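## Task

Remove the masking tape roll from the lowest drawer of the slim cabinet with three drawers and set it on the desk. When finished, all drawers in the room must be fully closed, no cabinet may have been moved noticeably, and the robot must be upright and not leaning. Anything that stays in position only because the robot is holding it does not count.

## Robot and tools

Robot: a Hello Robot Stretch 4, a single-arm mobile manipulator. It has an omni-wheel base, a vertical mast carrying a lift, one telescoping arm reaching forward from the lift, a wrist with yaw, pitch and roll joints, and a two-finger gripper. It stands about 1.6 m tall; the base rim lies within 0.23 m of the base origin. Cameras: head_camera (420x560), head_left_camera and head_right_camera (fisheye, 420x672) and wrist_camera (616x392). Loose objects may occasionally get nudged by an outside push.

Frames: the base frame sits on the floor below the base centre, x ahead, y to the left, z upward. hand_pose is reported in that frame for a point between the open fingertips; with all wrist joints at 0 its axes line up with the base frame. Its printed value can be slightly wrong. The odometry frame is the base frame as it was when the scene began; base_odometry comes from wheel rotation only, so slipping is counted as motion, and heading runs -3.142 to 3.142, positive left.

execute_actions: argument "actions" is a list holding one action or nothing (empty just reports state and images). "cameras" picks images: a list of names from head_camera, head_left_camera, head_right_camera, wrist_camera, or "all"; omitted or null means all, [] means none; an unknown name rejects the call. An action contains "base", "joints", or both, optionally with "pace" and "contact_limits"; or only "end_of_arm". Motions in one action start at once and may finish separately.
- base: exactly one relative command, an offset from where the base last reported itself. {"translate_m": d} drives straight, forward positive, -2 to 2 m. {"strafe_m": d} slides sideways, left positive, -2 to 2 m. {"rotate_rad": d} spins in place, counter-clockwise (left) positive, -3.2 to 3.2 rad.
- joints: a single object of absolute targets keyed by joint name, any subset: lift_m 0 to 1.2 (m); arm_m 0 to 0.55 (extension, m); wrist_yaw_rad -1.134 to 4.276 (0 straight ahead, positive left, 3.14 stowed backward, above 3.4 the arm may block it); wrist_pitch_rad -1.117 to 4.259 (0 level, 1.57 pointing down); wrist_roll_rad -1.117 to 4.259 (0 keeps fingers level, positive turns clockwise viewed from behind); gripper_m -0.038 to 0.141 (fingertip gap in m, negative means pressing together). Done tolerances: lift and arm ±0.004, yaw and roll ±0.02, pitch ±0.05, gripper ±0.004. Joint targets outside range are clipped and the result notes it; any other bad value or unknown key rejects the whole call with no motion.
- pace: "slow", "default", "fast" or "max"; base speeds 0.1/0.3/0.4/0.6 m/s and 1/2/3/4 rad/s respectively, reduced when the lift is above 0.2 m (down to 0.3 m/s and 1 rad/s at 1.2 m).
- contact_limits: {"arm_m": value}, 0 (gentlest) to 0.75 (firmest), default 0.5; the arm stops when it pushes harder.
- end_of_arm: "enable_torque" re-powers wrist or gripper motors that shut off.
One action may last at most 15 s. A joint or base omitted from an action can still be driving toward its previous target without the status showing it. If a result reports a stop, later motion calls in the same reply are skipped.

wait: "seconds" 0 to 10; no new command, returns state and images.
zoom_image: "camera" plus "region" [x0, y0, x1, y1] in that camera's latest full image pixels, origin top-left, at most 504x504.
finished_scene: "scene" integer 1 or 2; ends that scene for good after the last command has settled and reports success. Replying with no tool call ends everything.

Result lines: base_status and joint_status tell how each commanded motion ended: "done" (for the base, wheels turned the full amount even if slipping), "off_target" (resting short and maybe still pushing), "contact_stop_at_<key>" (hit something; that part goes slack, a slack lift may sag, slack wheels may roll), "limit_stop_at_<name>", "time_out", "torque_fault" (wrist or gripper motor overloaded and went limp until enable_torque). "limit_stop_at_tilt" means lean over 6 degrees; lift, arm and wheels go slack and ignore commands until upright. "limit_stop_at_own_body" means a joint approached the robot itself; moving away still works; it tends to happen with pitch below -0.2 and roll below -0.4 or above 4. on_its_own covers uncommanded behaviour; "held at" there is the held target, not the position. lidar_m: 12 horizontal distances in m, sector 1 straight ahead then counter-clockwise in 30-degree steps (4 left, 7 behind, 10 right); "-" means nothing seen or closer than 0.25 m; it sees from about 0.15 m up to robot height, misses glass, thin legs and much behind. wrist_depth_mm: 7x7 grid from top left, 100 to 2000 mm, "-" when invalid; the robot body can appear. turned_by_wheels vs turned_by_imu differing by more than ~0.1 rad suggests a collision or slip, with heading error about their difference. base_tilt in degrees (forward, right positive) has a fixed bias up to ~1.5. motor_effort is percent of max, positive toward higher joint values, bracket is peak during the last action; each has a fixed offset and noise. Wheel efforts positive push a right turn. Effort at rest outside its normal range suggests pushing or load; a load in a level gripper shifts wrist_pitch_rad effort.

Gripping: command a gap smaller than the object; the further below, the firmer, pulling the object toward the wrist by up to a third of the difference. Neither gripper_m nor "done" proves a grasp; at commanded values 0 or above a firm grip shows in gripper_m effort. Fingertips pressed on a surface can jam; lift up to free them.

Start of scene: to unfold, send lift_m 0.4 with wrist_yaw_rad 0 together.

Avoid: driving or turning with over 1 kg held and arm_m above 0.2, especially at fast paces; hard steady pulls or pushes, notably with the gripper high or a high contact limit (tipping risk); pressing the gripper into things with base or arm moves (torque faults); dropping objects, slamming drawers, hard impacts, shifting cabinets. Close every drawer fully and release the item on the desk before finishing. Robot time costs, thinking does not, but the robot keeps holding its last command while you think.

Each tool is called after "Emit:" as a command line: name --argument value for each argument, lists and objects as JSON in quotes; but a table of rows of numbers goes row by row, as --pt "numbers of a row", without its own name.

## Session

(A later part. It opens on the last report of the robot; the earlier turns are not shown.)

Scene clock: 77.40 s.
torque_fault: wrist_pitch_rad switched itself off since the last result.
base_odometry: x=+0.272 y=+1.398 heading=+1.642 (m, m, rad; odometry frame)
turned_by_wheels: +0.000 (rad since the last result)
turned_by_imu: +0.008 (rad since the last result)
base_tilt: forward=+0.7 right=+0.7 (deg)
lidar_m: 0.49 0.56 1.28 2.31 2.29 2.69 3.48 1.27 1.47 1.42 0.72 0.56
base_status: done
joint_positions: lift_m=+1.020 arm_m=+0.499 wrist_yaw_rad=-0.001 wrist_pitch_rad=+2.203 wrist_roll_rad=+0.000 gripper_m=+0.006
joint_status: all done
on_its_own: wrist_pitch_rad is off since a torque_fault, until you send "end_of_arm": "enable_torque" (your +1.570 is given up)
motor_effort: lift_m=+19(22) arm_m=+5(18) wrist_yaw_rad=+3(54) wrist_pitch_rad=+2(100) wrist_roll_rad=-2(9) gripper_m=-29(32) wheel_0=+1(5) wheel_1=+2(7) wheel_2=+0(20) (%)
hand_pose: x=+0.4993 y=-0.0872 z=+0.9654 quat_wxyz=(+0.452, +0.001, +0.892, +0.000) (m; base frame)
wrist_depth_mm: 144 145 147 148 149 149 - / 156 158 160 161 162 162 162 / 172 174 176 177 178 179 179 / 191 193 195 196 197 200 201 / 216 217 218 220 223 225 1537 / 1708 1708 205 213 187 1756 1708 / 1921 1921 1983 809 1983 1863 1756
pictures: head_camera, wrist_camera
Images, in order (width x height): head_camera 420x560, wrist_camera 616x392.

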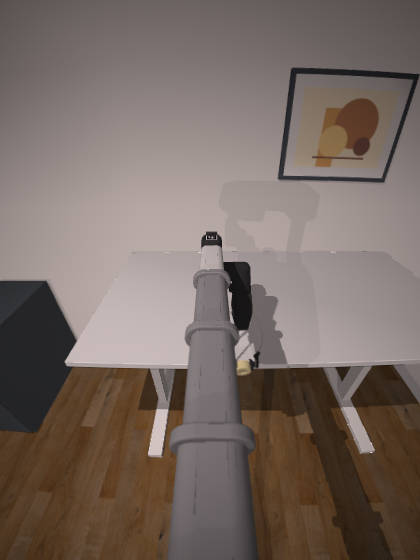

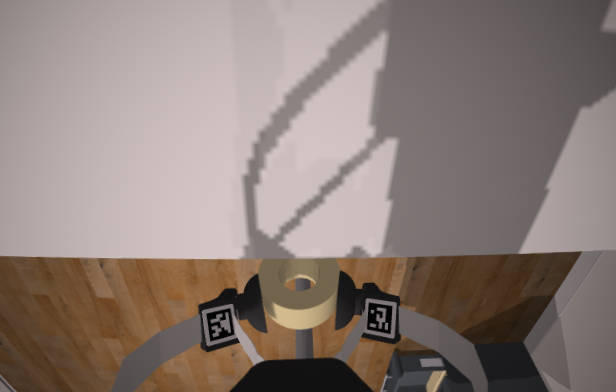

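Desk is higher than I assumed; still holding.

Emit:
execute_actions --actions '[{"joints":{"arm_m":0.15}}]' --cameras '[]'

Emit:
execute_actions --actions '[{"end_of_arm":"enable_torque"}]' --cameras '[]'

Emit:
execute_actions --actions '[{"joints":{"lift_m":1.16,"wrist_pitch_rad":1.57}}]' --cameras '[]'

Emit:
execute_actions --actions '[{"joints":{"arm_m":0.47}}]' --cameras '["wrist_camera"]'

Scene clock: 87.40 s.
base_odometry: x=+0.272 y=+1.398 heading=+1.642 (m, m, rad; odometry frame)
turned_by_wheels: +0.000 (rad since the last result)
turned_by_imu: +0.001 (rad since the last result)
base_tilt: forward=+0.7 right=+0.7 (deg)
lidar_m: 0.50 0.55 1.30 2.27 2.30 2.68 3.50 1.25 1.46 1.41 0.73 0.50
base_status: not commanded
joint_positions: lift_m=+1.020 arm_m=+0.151 wrist_yaw_rad=+0.000 wrist_pitch_rad=+1.837 wrist_roll_rad=+0.000 gripper_m=+0.006
joint_status: all done
on_its_own: wrist_pitch_rad is off since a torque_fault, until you send "end_of_arm": "enable_torque" (your +1.570 is given up)
motor_effort: lift_m=+19(19) arm_m=-5(6) wrist_yaw_rad=+0(3) wrist_pitch_rad=+0(1) wrist_roll_rad=-2(2) gripper_m=-30(28) wheel_0=+1(1) wheel_1=+2(1) wheel_2=+0(1) (%)
hand_pose: x=+0.2458 y=-0.0874 z=+0.9197 quat_wxyz=(+0.607, +0.000, +0.795, +0.000) (m; base frame)
wrist_depth_mm: 1042 1008 1025 1042 1042 1025 1025 / 1042 1060 1042 1078 1078 1078 1098 / 1078 1098 1098 1098 1118 1118 1118 / 1118 1138 931 960 1160 1160 1182 / 1182 1182 960 236 1229 1229 1229 / 1229 1229 205 213 187 1255 1308 / 1281 1281 1281 654 1308 1336 1336
pictures: none
No camera images: the call's "cameras" was empty. Leave "cameras" out to get every camera's image.

Scene clock: 87.70 s.
base_odometry: x=+0.272 y=+1.398 heading=+1.642 (m, m, rad; odometry frame)
turned_by_wheels: +0.000 (rad since the last result)
turned_by_imu: +0.000 (rad since the last result)
base_tilt: forward=+0.7 right=+0.7 (deg)
lidar_m: 0.50 0.55 1.29 2.29 2.31 2.64 3.49 1.25 1.48 1.41 0.71 0.52
base_status: not commanded
joint_positions: lift_m=+1.020 arm_m=+0.151 wrist_yaw_rad=+0.000 wrist_pitch_rad=+1.836 wrist_roll_rad=+0.000 gripper_m=+0.006
joint_status: not commanded
end_of_arm: enable_torque: each motor that was off is on again
on_its_own: wrist_pitch_rad is held at +1.837, not at your +1.570, since a torque_fault
motor_effort: lift_m=+19(19) arm_m=-4(5) wrist_yaw_rad=+0(0) wrist_pitch_rad=+2(2) wrist_roll_rad=-3(1) gripper_m=-29(29) wheel_0=+1(1) wheel_1=+2(2) wheel_2=+0(0) (%)
hand_pose: x=+0.2459 y=-0.0874 z=+0.9197 quat_wxyz=(+0.607, +0.000, +0.795, +0.000) (m; base frame)
wrist_depth_mm: 1008 1008 1025 1042 1042 1025 1025 / 1042 1060 1060 1060 1078 1078 1098 / 1098 1098 1098 1098 1118 1138 1138 / 1138 1138 946 960 1160 1160 1182 / 1182 1182 976 236 1205 1205 1229 / 1255 1255 205 213 188 1255 1281 / 1308 1281 1281 654 1308 1308 1308
pictures: none
No camera images: the call's "cameras" was empty. Leave "cameras" out to get every camera's image.

Scene clock: 89.37 s.
base_odometry: x=+0.272 y=+1.398 heading=+1.642 (m, m, rad; odometry frame)
turned_by_wheels: +0.000 (rad since the last result)
turned_by_imu: +0.000 (rad since the last result)
base_tilt: forward=+0.7 right=+0.6 (deg)
lidar_m: 0.49 0.53 1.28 2.29 2.31 2.65 3.49 1.25 1.47 1.41 0.74 0.52
base_status: not commanded
joint_positions: lift_m=+1.160 arm_m=+0.151 wrist_yaw_rad=+0.000 wrist_pitch_rad=+1.570 wrist_roll_rad=+0.000 gripper_m=+0.006
joint_status: all done
motor_effort: lift_m=+21(21) arm_m=-4(5) wrist_yaw_rad=+0(0) wrist_pitch_rad=-1(5) wrist_roll_rad=-3(2) gripper_m=-29(29) wheel_0=+1(1) wheel_1=+2(2) wheel_2=+0(0) (%)
hand_pose: x=+0.3218 y=-0.0874 z=+1.0494 quat_wxyz=(+0.707, +0.000, +0.707, +0.000) (m; base frame)
wrist_depth_mm: 322 322 325 327 329 330 332 / 1255 1255 1281 1281 1281 1281 1308 / 1255 1255 1255 1255 1281 1281 1308 / 1255 1255 1229 1281 1255 1281 1308 / 1281 1255 1281 236 1281 1281 1308 / 1255 1255 204 212 187 1281 1281 / 1229 1229 1042 1042 1255 1281 1281
pictures: none
No camera images: the call's "cameras" was empty. Leave "cameras" out to get every camera's image.

Scene clock: 91.43 s.
base_odometry: x=+0.272 y=+1.398 heading=+1.642 (m, m, rad; odometry frame)
turned_by_wheels: +0.000 (rad since the last result)
turned_by_imu: +0.000 (rad since the last result)
base_tilt: forward=+0.7 right=+0.7 (deg)
lidar_m: 0.48 0.53 1.28 2.28 2.32 2.70 3.48 1.24 1.47 1.40 0.70 0.52
base_status: not commanded
joint_positions: lift_m=+1.160 arm_m=+0.469 wrist_yaw_rad=+0.000 wrist_pitch_rad=+1.570 wrist_roll_rad=+0.000 gripper_m=+0.006
joint_status: all done
motor_effort: lift_m=+21(21) arm_m=+4(5) wrist_yaw_rad=-1(1) wrist_pitch_rad=+1(0) wrist_roll_rad=-2(3) gripper_m=-28(28) wheel_0=+1(1) wheel_1=+2(2) wheel_2=+0(0) (%)
hand_pose: x=+0.6404 y=-0.0874 z=+1.0494 quat_wxyz=(+0.707, +0.000, +0.707, +0.000) (m; base frame)
wrist_depth_mm: 324 324 325 327 327 329 330 / 322 322 322 325 325 327 329 / 320 320 322 324 327 327 327 / 319 320 322 324 324 325 327 / 317 319 320 236 322 325 325 / 317 317 204 213 187 324 325 / 315 315 317 320 322 324 322
pictures: wrist_camera
Images, in order (width x height): wrist_camera 616x392.

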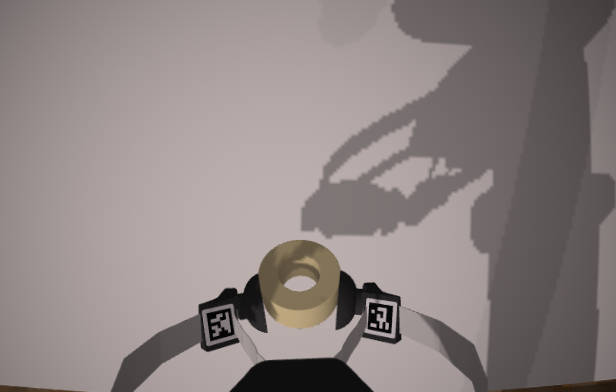

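Emit:
execute_actions --actions '[{"joints":{"lift_m":1.092,"arm_m":0.53},"pace":"slow"}]' --cameras '["wrist_camera"]'

Emit:
execute_actions --actions '[{"joints":{"gripper_m":0.09}}]' --cameras '["wrist_camera"]'

Emit:
execute_actions --actions '[{"joints":{"lift_m":1.15}}]' --cameras '["wrist_camera"]'

Emit:
execute_actions --actions '[{"base":{"translate_m":-1.15},"joints":{"arm_m":0.05},"pace":"fast"}]' --cameras '["head_camera"]'

Emit:
execute_actions --actions '[{"base":{"rotate_rad":-1.6},"joints":{"lift_m":0.3,"arm_m":0.1,"wrist_pitch_rad":0.4,"wrist_roll_rad":1.57,"gripper_m":0.07},"pace":"fast"}]' --cameras '["head_camera"]'

Scene clock: 97.90 s.
base_odometry: x=+0.272 y=+1.398 heading=+1.642 (m, m, rad; odometry frame)
turned_by_wheels: +0.000 (rad since the last result)
turned_by_imu: +0.000 (rad since the last result)
base_tilt: forward=+0.8 right=+0.7 (deg)
lidar_m: 0.47 0.55 1.28 2.31 2.30 2.67 3.48 1.26 1.48 1.41 0.71 0.52
base_status: not commanded
joint_positions: lift_m=+1.092 arm_m=+0.529 wrist_yaw_rad=+0.000 wrist_pitch_rad=+1.570 wrist_roll_rad=+0.000 gripper_m=+0.006
joint_status: all done
motor_effort: lift_m=+14(20) arm_m=+5(6) wrist_yaw_rad=-1(0) wrist_pitch_rad=+0(2) wrist_roll_rad=-2(2) gripper_m=-26(29) wheel_0=+1(1) wheel_1=+2(2) wheel_2=+0(0) (%)
hand_pose: x=+0.7003 y=-0.0874 z=+0.9820 quat_wxyz=(+0.707, +0.000, +0.707, +0.000) (m; base frame)
wrist_depth_mm: 255 256 257 258 260 259 260 / 254 255 255 257 258 259 260 / 253 254 255 256 258 258 258 / 252 253 254 256 257 257 259 / 251 252 253 236 255 258 257 / 250 251 205 213 188 256 256 / 250 251 251 252 254 254 256
pictures: wrist_camera
Images, in order (width x height): wrist_camera 616x392.

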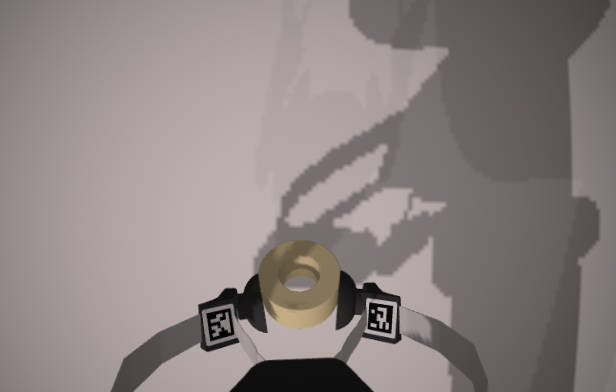

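Scene clock: 99.53 s.
base_odometry: x=+0.272 y=+1.398 heading=+1.642 (m, m, rad; odometry frame)
turned_by_wheels: +0.000 (rad since the last result)
turned_by_imu: +0.000 (rad since the last result)
base_tilt: forward=+0.7 right=+0.7 (deg)
lidar_m: 0.48 0.58 1.28 2.30 2.29 2.67 3.49 1.27 1.46 1.41 0.73 0.52
base_status: not commanded
joint_positions: lift_m=+1.092 arm_m=+0.529 wrist_yaw_rad=+0.000 wrist_pitch_rad=+1.570 wrist_roll_rad=+0.000 gripper_m=+0.090
joint_status: all done
motor_effort: lift_m=+14(14) arm_m=+4(4) wrist_yaw_rad=+0(2) wrist_pitch_rad=+0(6) wrist_roll_rad=-2(2) gripper_m=-4(27) wheel_0=+1(1) wheel_1=+1(2) wheel_2=+0(0) (%)
hand_pose: x=+0.7002 y=-0.0874 z=+0.9820 quat_wxyz=(+0.707, +0.000, +0.707, +0.000) (m; base frame)
wrist_depth_mm: 255 256 256 258 258 262 260 / 254 255 256 256 258 259 260 / 253 254 255 257 257 259 259 / 252 254 255 255 256 257 258 / 251 252 254 255 256 257 257 / 250 251 213 242 199 255 256 / 250 251 251 145 254 255 256
pictures: wrist_camera
Images, in order (width x height): wrist_camera 616x392.

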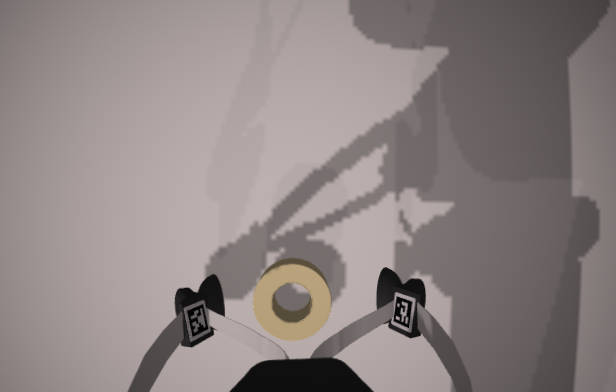

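Scene clock: 100.70 s.
base_odometry: x=+0.272 y=+1.398 heading=+1.642 (m, m, rad; odometry frame)
turned_by_wheels: +0.000 (rad since the last result)
turned_by_imu: +0.000 (rad since the last result)
base_tilt: forward=+0.7 right=+0.7 (deg)
lidar_m: 0.48 0.53 1.29 2.29 2.31 2.67 3.49 1.26 1.46 1.41 0.72 0.52
base_status: not commanded
joint_positions: lift_m=+1.150 arm_m=+0.529 wrist_yaw_rad=+0.000 wrist_pitch_rad=+1.570 wrist_roll_rad=+0.000 gripper_m=+0.090
joint_status: all done
motor_effort: lift_m=+21(23) arm_m=+4(5) wrist_yaw_rad=+1(0) wrist_pitch_rad=-1(1) wrist_roll_rad=-1(1) gripper_m=-2(3) wheel_0=+1(1) wheel_1=+1(2) wheel_2=+0(0) (%)
hand_pose: x=+0.7002 y=-0.0874 z=+1.0394 quat_wxyz=(+0.707, +0.000, +0.707, +0.000) (m; base frame)
wrist_depth_mm: 312 314 315 317 317 319 320 / 312 312 314 315 315 319 319 / 309 310 314 312 315 317 317 / 309 310 310 312 314 315 317 / 309 310 310 312 312 315 315 / 307 307 214 310 199 312 315 / 304 306 307 145 310 312 314
pictures: wrist_camera
Images, in order (width x height): wrist_camera 616x392.

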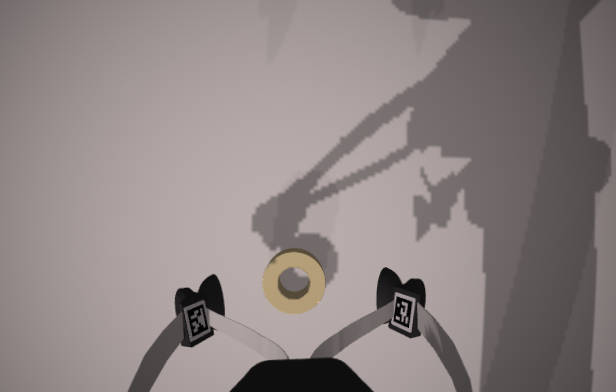

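Scene clock: 105.83 s.
base_odometry: x=+0.353 y=+0.250 heading=+1.641 (m, m, rad; odometry frame)
turned_by_wheels: +0.000 (rad since the last result)
turned_by_imu: +0.004 (rad since the last result)
base_tilt: forward=+0.6 right=+0.7 (deg)
lidar_m: 1.65 2.11 2.41 1.87 1.92 2.35 2.27 1.96 0.54 0.55 1.44 1.72
base_status: done
joint_positions: lift_m=+1.150 arm_m=+0.051 wrist_yaw_rad=+0.000 wrist_pitch_rad=+1.570 wrist_roll_rad=+0.000 gripper_m=+0.090
joint_status: all done
motor_effort: lift_m=+21(21) arm_m=-4(5) wrist_yaw_rad=+1(1) wrist_pitch_rad=+0(1) wrist_roll_rad=-2(2) gripper_m=-5(2) wheel_0=+1(5) wheel_1=+0(6) wheel_2=-2(6) (%)
hand_pose: x=+0.2218 y=-0.0874 z=+1.0395 quat_wxyz=(+0.707, +0.000, +0.707, +0.000) (m; base frame)
wrist_depth_mm: 1255 1281 1281 1281 1308 1281 1281 / 1255 1255 1255 1255 1281 1308 1281 / 1255 1255 1255 1281 1281 1281 1308 / 1255 1255 1281 1255 1281 1255 1281 / 1255 1255 1229 1060 1281 1281 1281 / 1229 1255 213 1042 200 1182 991 / 1205 1229 1255 145 1255 1205 976
pictures: head_camera
Images, in order (width x height): head_camera 420x560.

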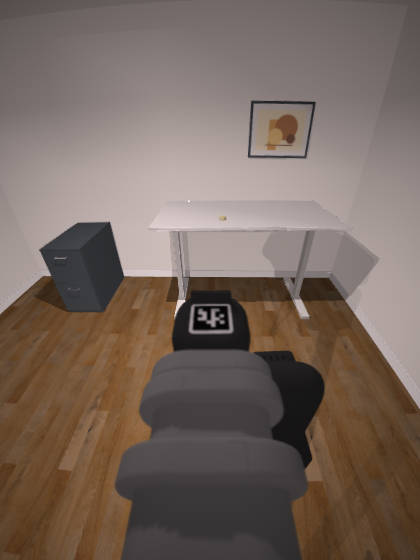

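Scene clock: 109.03 s.
base_odometry: x=+0.353 y=+0.250 heading=+0.042 (m, m, rad; odometry frame)
turned_by_wheels: -1.600 (rad since the last result)
turned_by_imu: -1.629 (rad since the last result)
base_tilt: forward=+0.7 right=+0.7 (deg)
lidar_m: 0.54 1.45 1.72 1.64 1.73 2.45 1.85 1.91 2.34 2.22 2.01 0.56
base_status: done
joint_positions: lift_m=+0.300 arm_m=+0.099 wrist_yaw_rad=+0.000 wrist_pitch_rad=+0.402 wrist_roll_rad=+1.570 gripper_m=+0.070
joint_status: all done
motor_effort: lift_m=+14(18) arm_m=+4(5) wrist_yaw_rad=-1(1) wrist_pitch_rad=-5(9) wrist_roll_rad=-1(2) gripper_m=-3(4) wheel_0=+0(4) wheel_1=+0(5) wheel_2=+0(6) (%)
hand_pose: x=+0.5357 y=-0.0874 z=+0.3655 quat_wxyz=(+0.693, +0.692, +0.141, -0.141) (m; base frame)
wrist_depth_mm: 904 976 1078 1060 699 397 424 / 904 469 525 609 544 389 418 / 904 459 521 569 603 377 421 / 891 455 521 569 609 375 421 / 891 452 508 564 609 373 421 / 891 459 212 564 198 377 418 / 878 452 1025 145 699 377 424
pictures: head_camera
Images, in order (width x height): head_camera 420x560.

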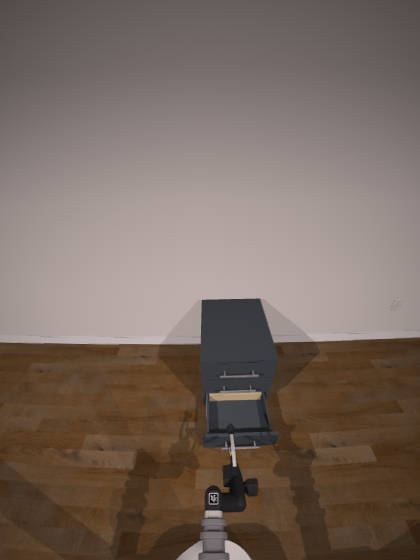

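Emit:
execute_actions --actions '[{"base":{"strafe_m":-0.07},"joints":{"arm_m":0.06}}]' --cameras '[]'

Emit:
execute_actions --actions '[{"joints":{"lift_m":0.064}}]' --cameras '["wrist_camera"]'

Emit:
execute_actions --actions '[{"joints":{"arm_m":0.4},"pace":"slow","contact_limits":{"arm_m":0.15}}]' --cameras '["head_camera","wrist_camera"]'

Scene clock: 113.73 s.
base_odometry: x=+0.356 y=+0.180 heading=+0.042 (m, m, rad; odometry frame)
turned_by_wheels: +0.000 (rad since the last result)
turned_by_imu: +0.000 (rad since the last result)
base_tilt: forward=+0.7 right=+0.7 (deg)
lidar_m: 0.54 1.44 1.84 1.73 1.77 2.46 1.83 1.91 2.29 2.13 2.01 0.60
base_status: done
joint_positions: lift_m=+0.300 arm_m=+0.061 wrist_yaw_rad=+0.000 wrist_pitch_rad=+0.402 wrist_roll_rad=+1.570 gripper_m=+0.070
joint_status: all done
motor_effort: lift_m=+14(14) arm_m=-5(4) wrist_yaw_rad=+0(1) wrist_pitch_rad=-4(4) wrist_roll_rad=-1(1) gripper_m=-5(5) wheel_0=+0(9) wheel_1=+1(8) wheel_2=+1(1) (%)
hand_pose: x=+0.4971 y=-0.0874 z=+0.3656 quat_wxyz=(+0.693, +0.693, +0.141, -0.141) (m; base frame)
wrist_depth_mm: 931 1008 1138 1078 691 508 421 / 931 1008 1138 1060 634 473 418 / 931 508 559 654 410 449 421 / 931 504 549 654 609 430 421 / 917 500 544 609 603 427 421 / 917 484 212 609 198 427 418 / 904 480 535 145 504 430 424
pictures: none
No camera images: the call's "cameras" was empty. Leave "cameras" out to get every camera's image.

Scene clock: 115.80 s.
base_odometry: x=+0.356 y=+0.180 heading=+0.042 (m, m, rad; odometry frame)
turned_by_wheels: +0.000 (rad since the last result)
turned_by_imu: +0.000 (rad since the last result)
base_tilt: forward=+0.7 right=+0.7 (deg)
lidar_m: 0.57 1.42 1.83 1.72 1.77 2.44 1.85 1.90 2.30 2.14 2.01 0.60
base_status: not commanded
joint_positions: lift_m=+0.064 arm_m=+0.061 wrist_yaw_rad=+0.000 wrist_pitch_rad=+0.402 wrist_roll_rad=+1.570 gripper_m=+0.070
joint_status: all done
motor_effort: lift_m=+14(14) arm_m=-5(5) wrist_yaw_rad=+0(0) wrist_pitch_rad=-6(5) wrist_roll_rad=-1(1) gripper_m=-4(3) wheel_0=+1(1) wheel_1=+0(0) wheel_2=+0(0) (%)
hand_pose: x=+0.4971 y=-0.0874 z=+0.1296 quat_wxyz=(+0.693, +0.693, +0.141, -0.141) (m; base frame)
wrist_depth_mm: 946 1008 788 473 330 241 - / 917 1025 307 345 332 243 206 / 462 504 306 342 336 246 204 / 459 500 304 340 336 246 205 / 455 500 303 338 336 246 204 / 452 492 211 334 198 245 207 / 449 477 294 145 334 229 -
pictures: wrist_camera
Images, in order (width x height): wrist_camera 616x392.

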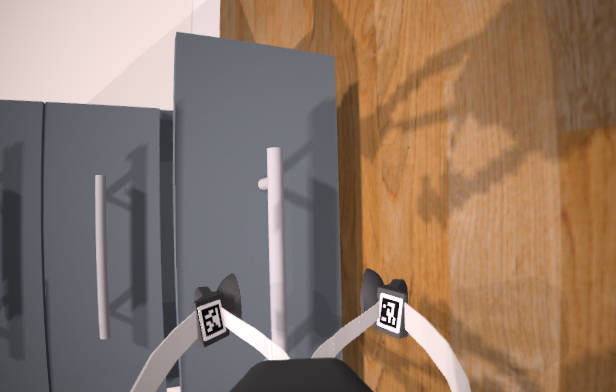

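Scene clock: 120.07 s.
base_odometry: x=+0.356 y=+0.181 heading=+0.042 (m, m, rad; odometry frame)
turned_by_wheels: +0.000 (rad since the last result)
turned_by_imu: +0.001 (rad since the last result)
base_tilt: forward=+0.7 right=+0.7 (deg)
lidar_m: 0.80 1.42 1.82 1.72 1.79 2.44 1.87 1.90 2.29 2.15 2.00 0.89
base_status: not commanded
joint_positions: lift_m=+0.064 arm_m=+0.381 wrist_yaw_rad=-0.001 wrist_pitch_rad=+0.401 wrist_roll_rad=+1.570 gripper_m=+0.070
joint_status: arm_m contact_stop (moved +0.320 of +0.339)
on_its_own: arm_m is slack since a contact_stop (your +0.400 is given up)
motor_effort: lift_m=+14(14) arm_m=+0(14) wrist_yaw_rad=+3(18) wrist_pitch_rad=-1(5) wrist_roll_rad=+0(0) gripper_m=-2(4) wheel_0=+4(5) wheel_1=+1(2) wheel_2=-1(7) (%)
contact_limits: arm_m 0.15
hand_pose: x=+0.8171 y=-0.0877 z=+0.1300 quat_wxyz=(+0.693, +0.693, +0.140, -0.141) (m; base frame)
wrist_depth_mm: 203 221 245 278 314 241 - / 203 220 245 273 301 243 205 / 202 220 243 271 303 245 203 / 201 219 242 264 304 245 204 / 200 216 239 263 304 246 204 / 198 216 212 256 198 244 206 / 197 208 234 145 301 229 -
pictures: head_camera, wrist_camera
Images, in order (width x height): head_camera 420x560, wrist_camera 616x392.

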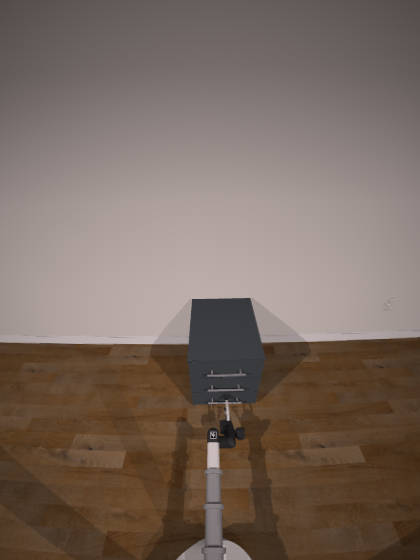

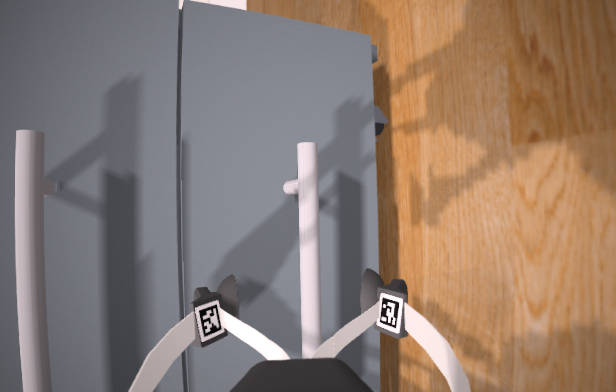

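Closed flush. Retract and check the other cabinets.

Emit:
execute_actions --actions '[{"joints":{"arm_m":0.15}}]'

Emit:
execute_actions --actions '[{"base":{"rotate_rad":2.6},"joints":{"lift_m":0.2},"pace":"fast"}]'

Scene clock: 123.27 s.
base_odometry: x=+0.356 y=+0.180 heading=+0.042 (m, m, rad; odometry frame)
turned_by_wheels: +0.000 (rad since the last result)
turned_by_imu: +0.000 (rad since the last result)
base_tilt: forward=+0.8 right=+0.7 (deg)
lidar_m: 0.79 1.43 1.82 1.71 1.83 2.45 1.85 1.91 2.28 2.14 2.01 0.87
base_status: not commanded
joint_positions: lift_m=+0.064 arm_m=+0.151 wrist_yaw_rad=+0.000 wrist_pitch_rad=+0.402 wrist_roll_rad=+1.570 gripper_m=+0.070
joint_status: all done
motor_effort: lift_m=+14(14) arm_m=-4(4) wrist_yaw_rad=+1(4) wrist_pitch_rad=-5(4) wrist_roll_rad=-1(0) gripper_m=-4(3) wheel_0=+3(4) wheel_1=+1(1) wheel_2=-1(1) (%)
hand_pose: x=+0.5872 y=-0.0874 z=+0.1296 quat_wxyz=(+0.693, +0.693, +0.141, -0.141) (m; base frame)
wrist_depth_mm: 854 946 991 512 330 241 - / 831 917 946 508 330 243 205 / 392 424 473 504 334 245 204 / 389 427 462 496 334 246 204 / 387 421 459 496 334 245 203 / 384 418 212 492 198 244 206 / 382 404 452 145 334 229 -
pictures: head_camera, head_left_camera, head_right_camera, wrist_camera
Images, in order (width x height): head_camera 420x560, head_left_camera 420x672, head_right_camera 420x672, wrist_camera 616x392.

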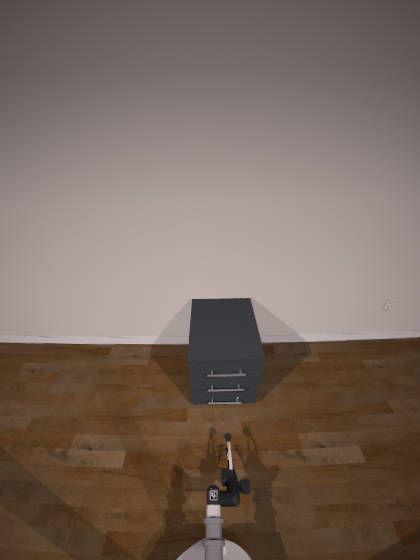

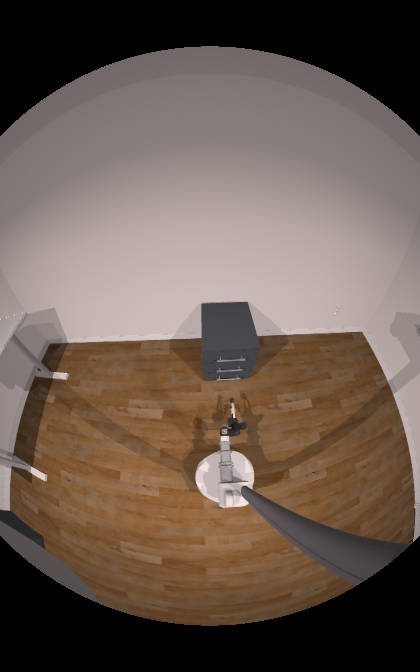

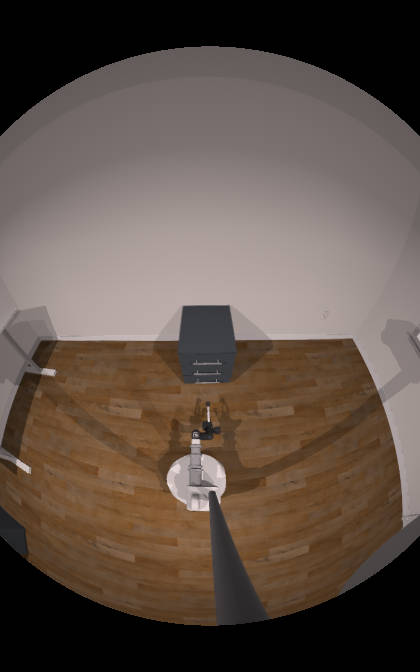

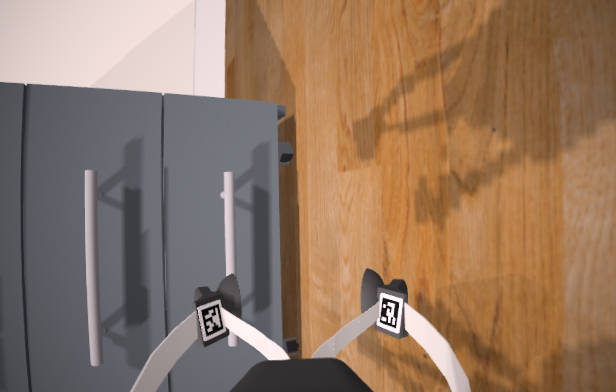

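Scene clock: 125.43 s.
base_odometry: x=+0.356 y=+0.180 heading=+2.642 (m, m, rad; odometry frame)
turned_by_wheels: +2.600 (rad since the last result)
turned_by_imu: +2.648 (rad since the last result)
base_tilt: forward=+0.7 right=+0.6 (deg)
lidar_m: 2.43 1.87 1.88 2.27 2.18 2.08 0.87 0.79 1.44 1.81 1.71 1.78
base_status: done
joint_positions: lift_m=+0.200 arm_m=+0.151 wrist_yaw_rad=+0.000 wrist_pitch_rad=+0.402 wrist_roll_rad=+1.570 gripper_m=+0.070
joint_status: all done
motor_effort: lift_m=+20(23) arm_m=-4(4) wrist_yaw_rad=-1(3) wrist_pitch_rad=-4(4) wrist_roll_rad=-1(1) gripper_m=-4(4) wheel_0=+0(10) wheel_1=+2(7) wheel_2=+1(9) (%)
hand_pose: x=+0.5872 y=-0.0873 z=+0.2651 quat_wxyz=(+0.693, +0.693, +0.141, -0.141) (m; base frame)
wrist_depth_mm: 1464 1499 1537 820 535 397 325 / - - 1756 831 539 397 329 / - - 1756 831 544 399 330 / - - 1808 831 549 402 327 / 1863 - 1808 842 549 399 332 / 1708 1863 211 842 197 402 329 / 1576 1661 1618 145 544 375 329
pictures: head_camera, head_left_camera, head_right_camera, wrist_camera
Images, in order (width x height): head_camera 420x560, head_left_camera 420x672, head_right_camera 420x672, wrist_camera 616x392.

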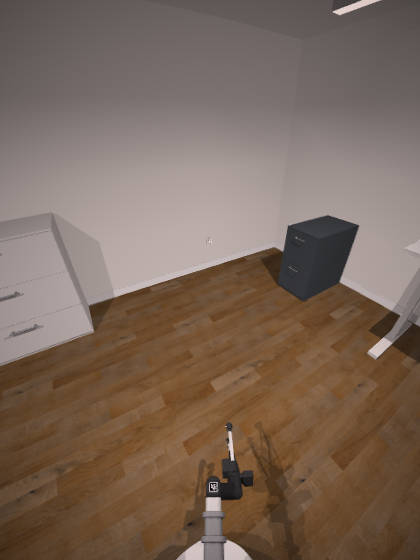

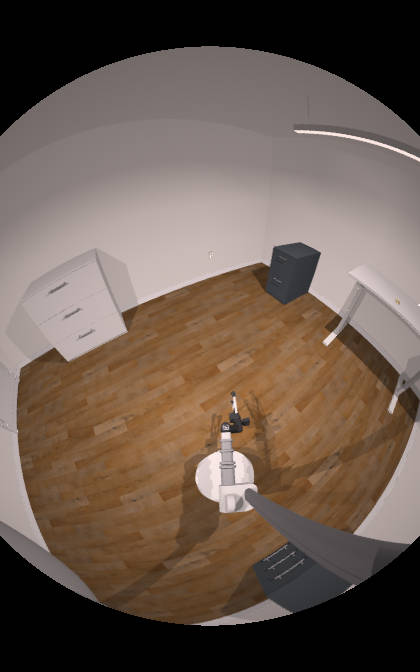

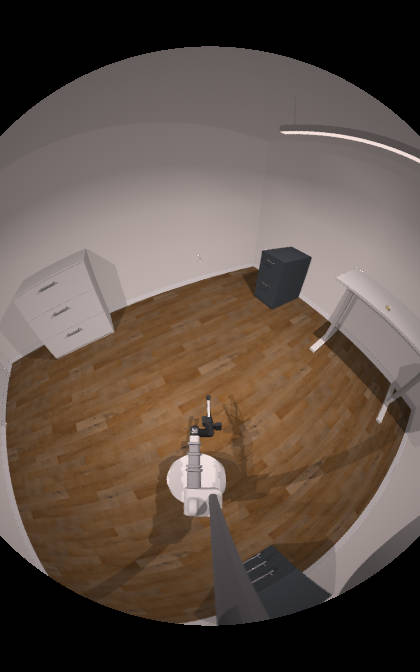

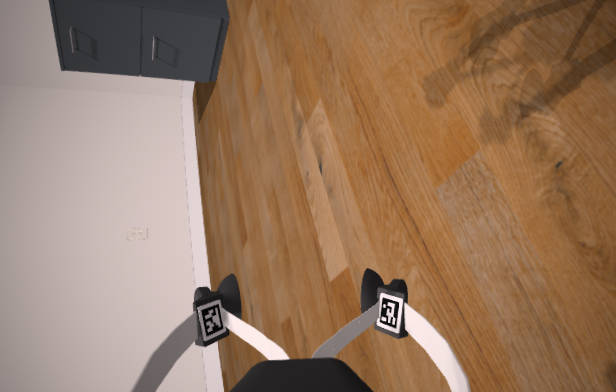

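Emit:
finished_scene --scene 1

The scene is finished: the task was done.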